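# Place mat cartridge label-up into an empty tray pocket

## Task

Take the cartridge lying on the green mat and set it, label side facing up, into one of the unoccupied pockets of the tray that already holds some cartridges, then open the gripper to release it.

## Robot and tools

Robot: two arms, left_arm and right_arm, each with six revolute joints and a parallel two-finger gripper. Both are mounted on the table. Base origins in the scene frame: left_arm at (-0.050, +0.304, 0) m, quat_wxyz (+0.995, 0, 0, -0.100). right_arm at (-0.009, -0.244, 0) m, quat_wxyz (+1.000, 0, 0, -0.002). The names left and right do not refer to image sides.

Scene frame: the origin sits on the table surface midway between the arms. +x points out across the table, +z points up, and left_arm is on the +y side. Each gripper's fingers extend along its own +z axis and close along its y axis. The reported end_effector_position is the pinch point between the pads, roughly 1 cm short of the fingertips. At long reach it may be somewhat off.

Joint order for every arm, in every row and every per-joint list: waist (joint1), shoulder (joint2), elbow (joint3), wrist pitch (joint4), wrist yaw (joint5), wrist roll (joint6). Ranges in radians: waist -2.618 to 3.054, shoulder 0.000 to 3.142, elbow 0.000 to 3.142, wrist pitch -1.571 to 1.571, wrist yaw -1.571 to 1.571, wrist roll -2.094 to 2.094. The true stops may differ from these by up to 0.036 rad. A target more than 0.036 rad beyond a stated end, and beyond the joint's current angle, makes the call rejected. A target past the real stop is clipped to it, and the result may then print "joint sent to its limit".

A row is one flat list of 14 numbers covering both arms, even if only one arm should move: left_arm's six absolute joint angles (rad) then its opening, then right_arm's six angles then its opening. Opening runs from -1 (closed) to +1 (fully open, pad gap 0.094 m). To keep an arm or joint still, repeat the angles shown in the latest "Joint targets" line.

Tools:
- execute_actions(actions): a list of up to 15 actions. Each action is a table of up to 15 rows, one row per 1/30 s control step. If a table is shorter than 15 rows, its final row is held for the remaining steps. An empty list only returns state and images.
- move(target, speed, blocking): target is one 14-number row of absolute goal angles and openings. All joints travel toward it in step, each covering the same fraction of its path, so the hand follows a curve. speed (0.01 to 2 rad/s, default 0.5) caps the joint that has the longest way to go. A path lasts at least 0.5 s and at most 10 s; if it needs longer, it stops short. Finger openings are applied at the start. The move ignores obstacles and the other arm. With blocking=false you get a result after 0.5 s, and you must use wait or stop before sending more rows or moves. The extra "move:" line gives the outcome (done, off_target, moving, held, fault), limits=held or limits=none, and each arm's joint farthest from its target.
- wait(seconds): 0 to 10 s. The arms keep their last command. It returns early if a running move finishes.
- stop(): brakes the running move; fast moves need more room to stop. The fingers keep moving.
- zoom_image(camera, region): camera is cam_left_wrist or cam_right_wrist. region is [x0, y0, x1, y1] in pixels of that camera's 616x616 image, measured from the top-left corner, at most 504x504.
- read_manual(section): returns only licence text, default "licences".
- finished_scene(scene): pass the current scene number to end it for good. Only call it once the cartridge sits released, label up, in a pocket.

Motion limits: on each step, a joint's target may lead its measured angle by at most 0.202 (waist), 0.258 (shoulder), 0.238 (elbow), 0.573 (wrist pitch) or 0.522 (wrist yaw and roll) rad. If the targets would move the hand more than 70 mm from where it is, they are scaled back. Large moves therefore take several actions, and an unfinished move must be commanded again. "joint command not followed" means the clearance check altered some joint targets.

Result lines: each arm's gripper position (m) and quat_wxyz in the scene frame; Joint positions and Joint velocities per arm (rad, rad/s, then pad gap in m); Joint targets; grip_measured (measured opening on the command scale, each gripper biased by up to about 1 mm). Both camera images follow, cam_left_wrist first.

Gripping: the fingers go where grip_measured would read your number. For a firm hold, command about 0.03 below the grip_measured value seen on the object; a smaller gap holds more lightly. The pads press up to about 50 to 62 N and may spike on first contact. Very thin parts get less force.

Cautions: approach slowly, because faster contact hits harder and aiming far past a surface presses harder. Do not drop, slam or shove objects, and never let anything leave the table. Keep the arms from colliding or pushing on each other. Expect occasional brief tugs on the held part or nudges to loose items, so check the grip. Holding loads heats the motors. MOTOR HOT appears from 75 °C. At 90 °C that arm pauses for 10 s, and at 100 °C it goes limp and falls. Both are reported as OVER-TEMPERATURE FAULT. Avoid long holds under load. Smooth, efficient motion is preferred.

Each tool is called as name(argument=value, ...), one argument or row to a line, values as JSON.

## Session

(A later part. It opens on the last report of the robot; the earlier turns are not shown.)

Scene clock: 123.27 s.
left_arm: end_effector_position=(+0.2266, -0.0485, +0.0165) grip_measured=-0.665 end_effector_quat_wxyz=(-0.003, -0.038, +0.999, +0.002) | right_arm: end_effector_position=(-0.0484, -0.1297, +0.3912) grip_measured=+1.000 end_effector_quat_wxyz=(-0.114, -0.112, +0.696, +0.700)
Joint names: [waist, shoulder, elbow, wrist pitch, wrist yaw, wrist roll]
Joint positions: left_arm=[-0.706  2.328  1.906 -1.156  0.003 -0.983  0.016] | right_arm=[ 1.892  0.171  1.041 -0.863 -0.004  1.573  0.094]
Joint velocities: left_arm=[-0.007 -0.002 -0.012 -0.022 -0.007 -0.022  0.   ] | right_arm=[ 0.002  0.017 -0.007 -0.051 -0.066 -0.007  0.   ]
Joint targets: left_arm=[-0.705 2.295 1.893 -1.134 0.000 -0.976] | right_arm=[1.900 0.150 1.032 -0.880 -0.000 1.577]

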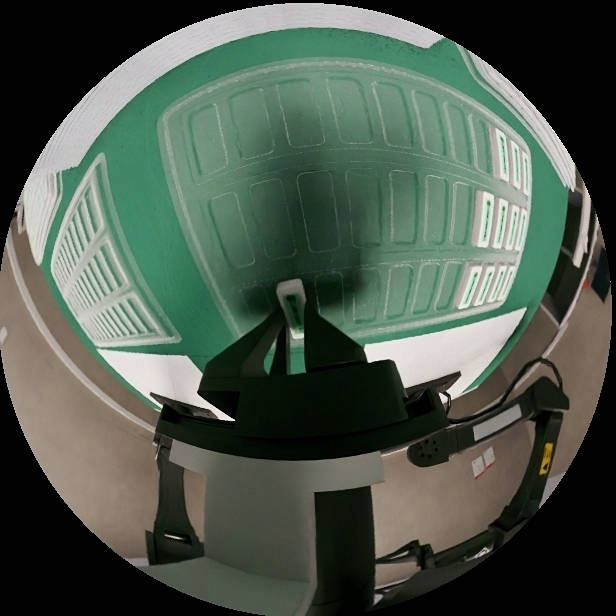

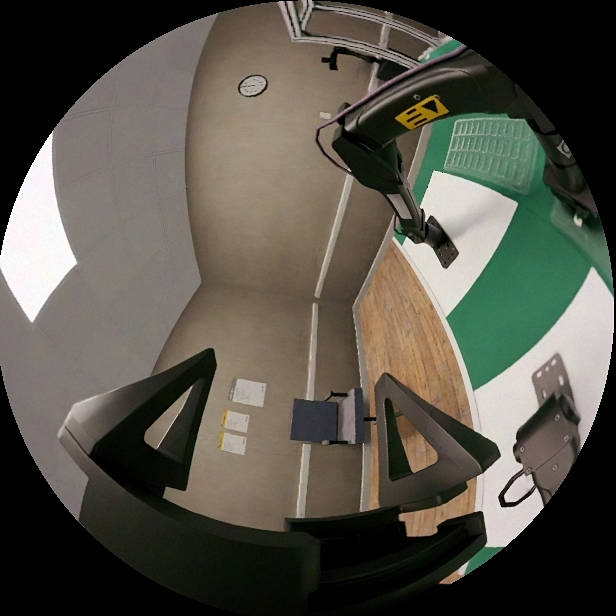

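In contact. Release.

execute_actions(
  actions=[
    [[-0.705,2.295,1.903,-1.146,0,-0.98,-0.69,1.9,0.15,1.032,-0.88,0,1.577,1],[-0.705,2.295,1.903,-1.146,0,-0.98,-0.67,1.9,0.15,1.032,-0.88,0,1.577,1],[-0.705,2.295,1.903,-1.146,0,-0.98,-0.66,1.9,0.15,1.032,-0.88,0,1.577,1],[-0.705,2.295,1.903,-1.146,0,-0.98,-0.65,1.9,0.15,1.032,-0.88,0,1.577,1],[-0.705,2.295,1.903,-1.146,0,-0.98,-0.64,1.9,0.15,1.032,-0.88,0,1.577,1],[-0.705,2.295,1.903,-1.146,0,-0.98,-0.62,1.9,0.15,1.032,-0.88,0,1.577,1],[-0.705,2.295,1.903,-1.146,0,-0.98,-0.58,1.9,0.15,1.032,-0.88,0,1.577,1],[-0.705,2.295,1.903,-1.146,0,-0.98,-0.5,1.9,0.15,1.032,-0.88,0,1.577,1],[-0.705,2.295,1.903,-1.146,0,-0.98,-0.4,1.9,0.15,1.032,-0.88,0,1.577,1]],
  ],
)

zoom_image(
  camera="cam_left_wrist",
  region=[230,230,370,370],
)

Scene clock: 128.67 s.
left_arm: end_effector_position=(+0.2266, -0.0485, +0.0165) grip_measured=-0.403 end_effector_quat_wxyz=(-0.003, -0.038, +0.999, +0.002) | right_arm: end_effector_position=(-0.0484, -0.1297, +0.3912) grip_measured=+1.000 end_effector_quat_wxyz=(-0.114, -0.112, +0.696, +0.700)
Joint names: [waist, shoulder, elbow, wrist pitch, wrist yaw, wrist roll]
Joint positions: left_arm=[-0.706  2.328  1.906 -1.156  0.003 -0.983  0.028] | right_arm=[ 1.892  0.171  1.041 -0.863 -0.004  1.573  0.094]
Joint velocities: left_arm=[-0.022 -0.002  0.002 -0.022 -0.037  0.022 -0.001] | right_arm=[-0.007 -0.002  0.027 -0.051 -0.037 -0.037  0.   ]
Joint targets: left_arm=[-0.705 2.295 1.903 -1.146 0.000 -0.980] | right_arm=[1.900 0.150 1.032 -0.880 0.000 1.577]

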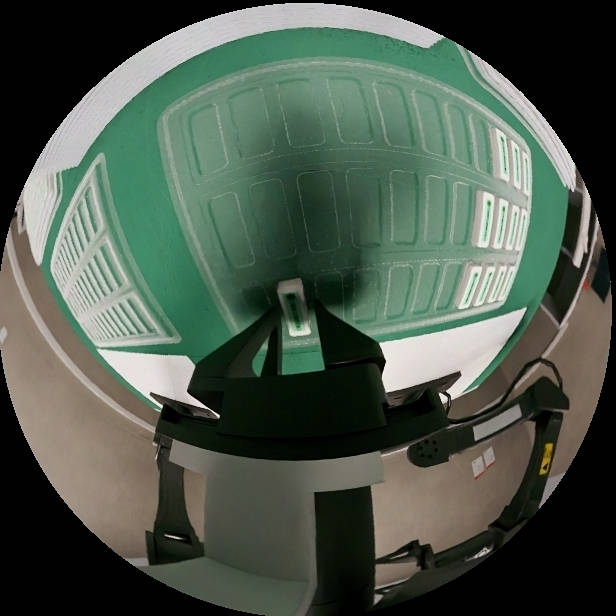

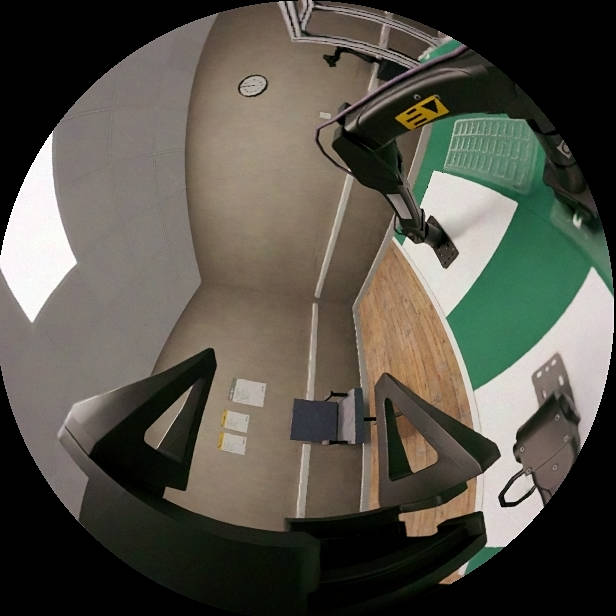

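Region (230, 230, 370, 370) of cam_left_wrist's 616x616 image, scaled by 3.600, with more detail than that image has.

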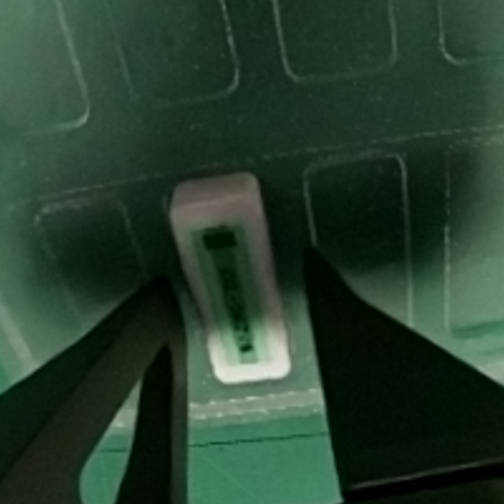

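Looks dropped in. Lift and check.

move(
  target=[-0.705,2.17,1.903,-1.27,0,-0.98,-0.3,1.9,0.15,1.032,-0.88,0,1.577,1],
  speed=0.3,
)

zoom_image(
  camera="cam_left_wrist",
  region=[220,180,470,340],
)

Scene clock: 132.23 s.
left_arm: end_effector_position=(+0.2159, -0.0349, +0.0721) grip_measured=-0.303 end_effector_quat_wxyz=(+0.004, -0.038, +0.999, -0.008) | right_arm: end_effector_position=(-0.0484, -0.1297, +0.3912) grip_measured=+1.000 end_effector_quat_wxyz=(-0.114, -0.112, +0.696, +0.700)
Joint names: [waist, shoulder, elbow, wrist pitch, wrist yaw, wrist roll]
Joint positions: left_arm=[-0.706  2.195  1.906 -1.265  0.003 -0.983  0.033] | right_arm=[ 1.892  0.171  1.041 -0.863 -0.004  1.573  0.094]
Joint velocities: left_arm=[-0.007  0.002  0.002 -0.037 -0.037 -0.051 -0.   ] | right_arm=[-0.012  0.012 -0.002  0.066 -0.007  0.007  0.   ]
Joint targets: left_arm=[-0.705 2.170 1.903 -1.270 -0.000 -0.980] | right_arm=[1.900 0.150 1.032 -0.880 0.000 1.577]
move: off_target (left_arm, right_arm); limits=none; left_arm: farthest joint: the shoulder, 0.025 radians from its target (0.158 radians at the start); right_arm: farthest joint: the shoulder, 0.021 radians from its target (0.021 radians at the start)

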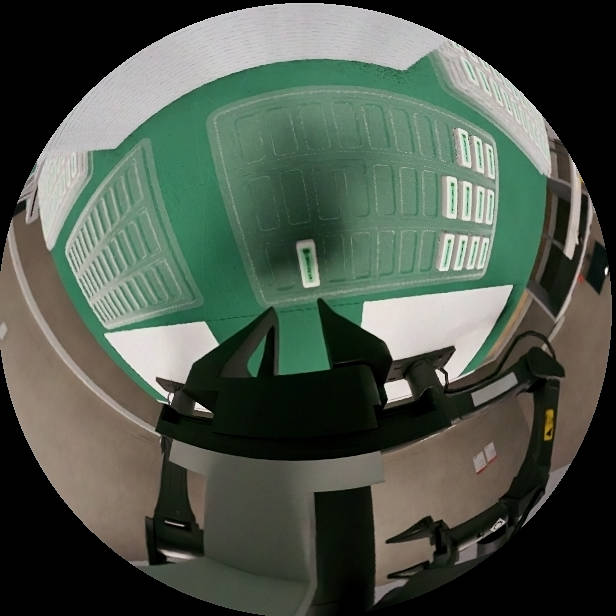

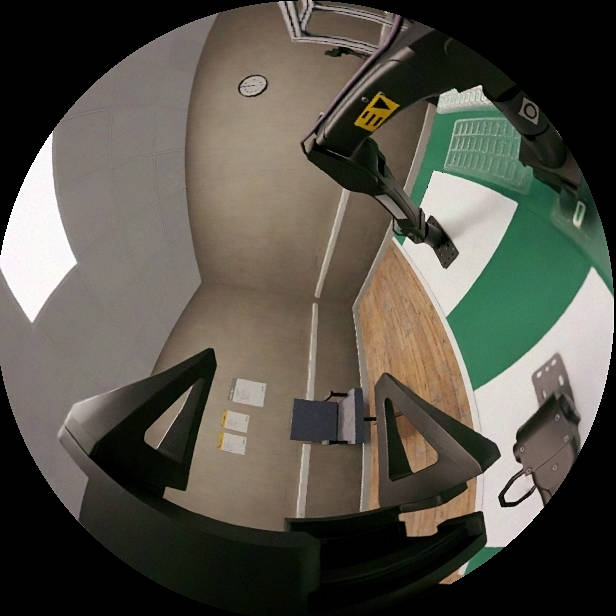

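Region (220, 180, 470, 340) of cam_left_wrist's 616x616 image, scaled by 2.016, with more detail than that image has; it fills the top 323 rows of this view, and the rest is white.

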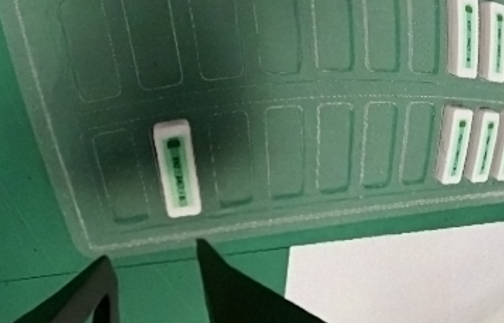

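zoom_image(
  camera="cam_left_wrist",
  region=[265,225,345,305],
)

zoom_image(
  camera="cam_right_wrist",
  region=[546,180,616,250],
)

Region (265, 225, 345, 305) of cam_left_wrist's 616x616 image, scaled by 6.300, with more detail than that image has.

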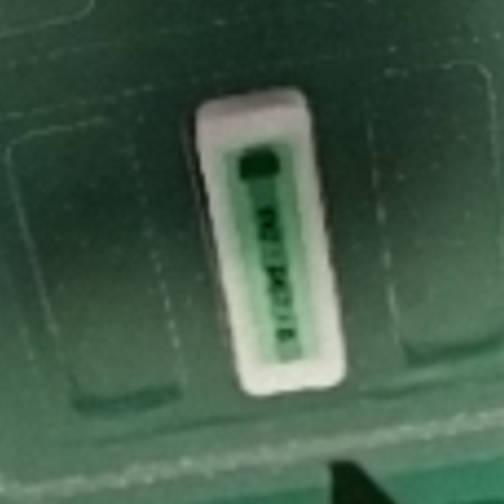

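Region (546, 180, 616, 250) of cam_right_wrist's 616x616 image, scaled by 7.200, with more detail than that image has.

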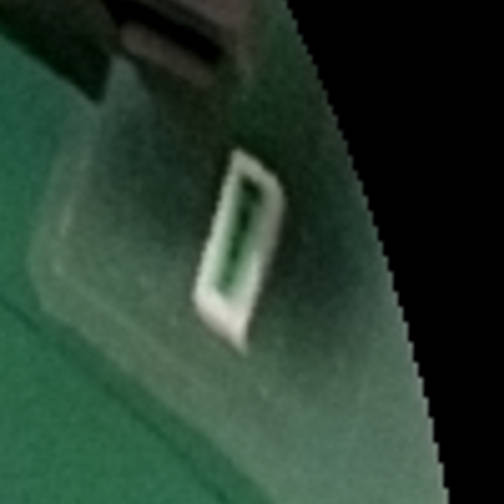

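move(
  target=[-0.85,2.17,1.903,-1.15,0,-1.1,-0.3,1.892,0.15,1.041,-0.87,0,1.577,1],
  speed=0.4,
)

zoom_image(
  camera="cam_left_wrist",
  region=[180,130,480,300],
)

Scene clock: 140.20 s.
left_arm: end_effector_position=(+0.1740, -0.0925, +0.0737) grip_measured=-0.303 end_effector_quat_wxyz=(+0.024, -0.018, +0.998, -0.053) | right_arm: end_effector_position=(-0.0484, -0.1297, +0.3912) grip_measured=+1.000 end_effector_quat_wxyz=(-0.114, -0.112, +0.696, +0.700)
Joint names: [waist, shoulder, elbow, wrist pitch, wrist yaw, wrist roll]
Joint positions: left_arm=[-0.855  2.195  1.906 -1.166  0.007 -1.093  0.033] | right_arm=[ 1.892  0.171  1.041 -0.863 -0.004  1.573  0.094]
Joint velocities: left_arm=[ 0.012 -0.022  0.002  0.022 -0.037 -0.066 -0.001] | right_arm=[-0.002 -0.007 -0.002 -0.022  0.037 -0.022  0.   ]
Joint targets: left_arm=[-0.850 2.170 1.903 -1.150 0.000 -1.100] | right_arm=[1.892 0.150 1.041 -0.870 -0.000 1.577]
move: off_target (left_arm, right_arm); limits=none; left_arm: farthest joint: the shoulder, 0.025 radians from its target (0.025 radians at the start); right_arm: farthest joint: the shoulder, 0.021 radians from its target (0.021 radians at the start)

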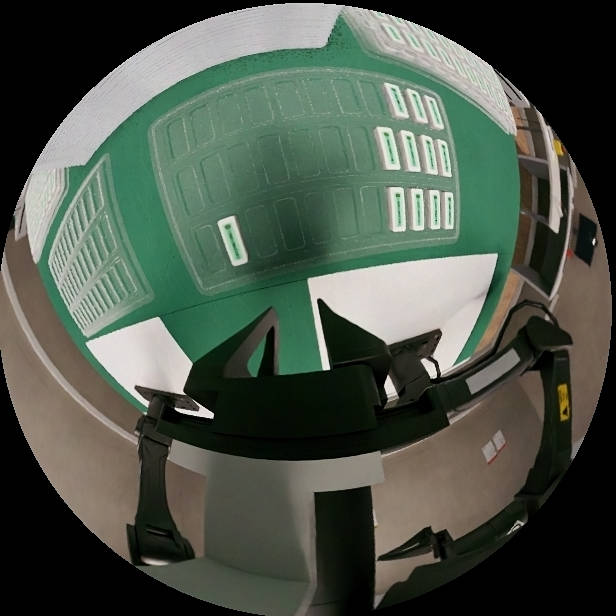

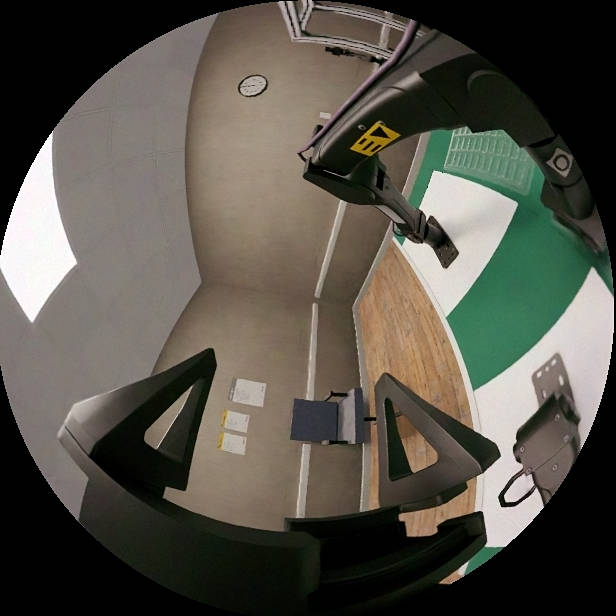

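Region (180, 130, 480, 300) of cam_left_wrist's 616x616 image, scaled by 1.680, with more detail than that image has; it fills the top 286 rows of this view, and the rest is white.

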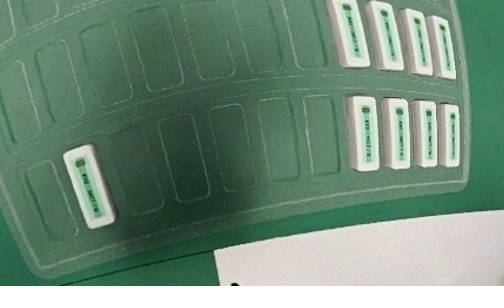

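zoom_image(
  camera="cam_left_wrist",
  region=[190,200,280,290],
)

Region (190, 200, 280, 290) of cam_left_wrist's 616x616 image, scaled by 5.600, with more detail than that image has.

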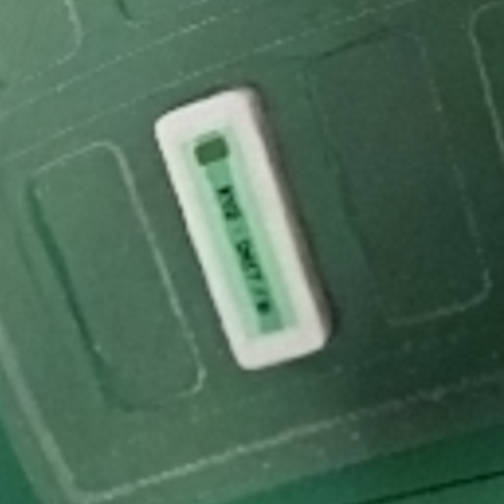

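finished_scene(
  scene=2,
)

The scene is finished: the task was done.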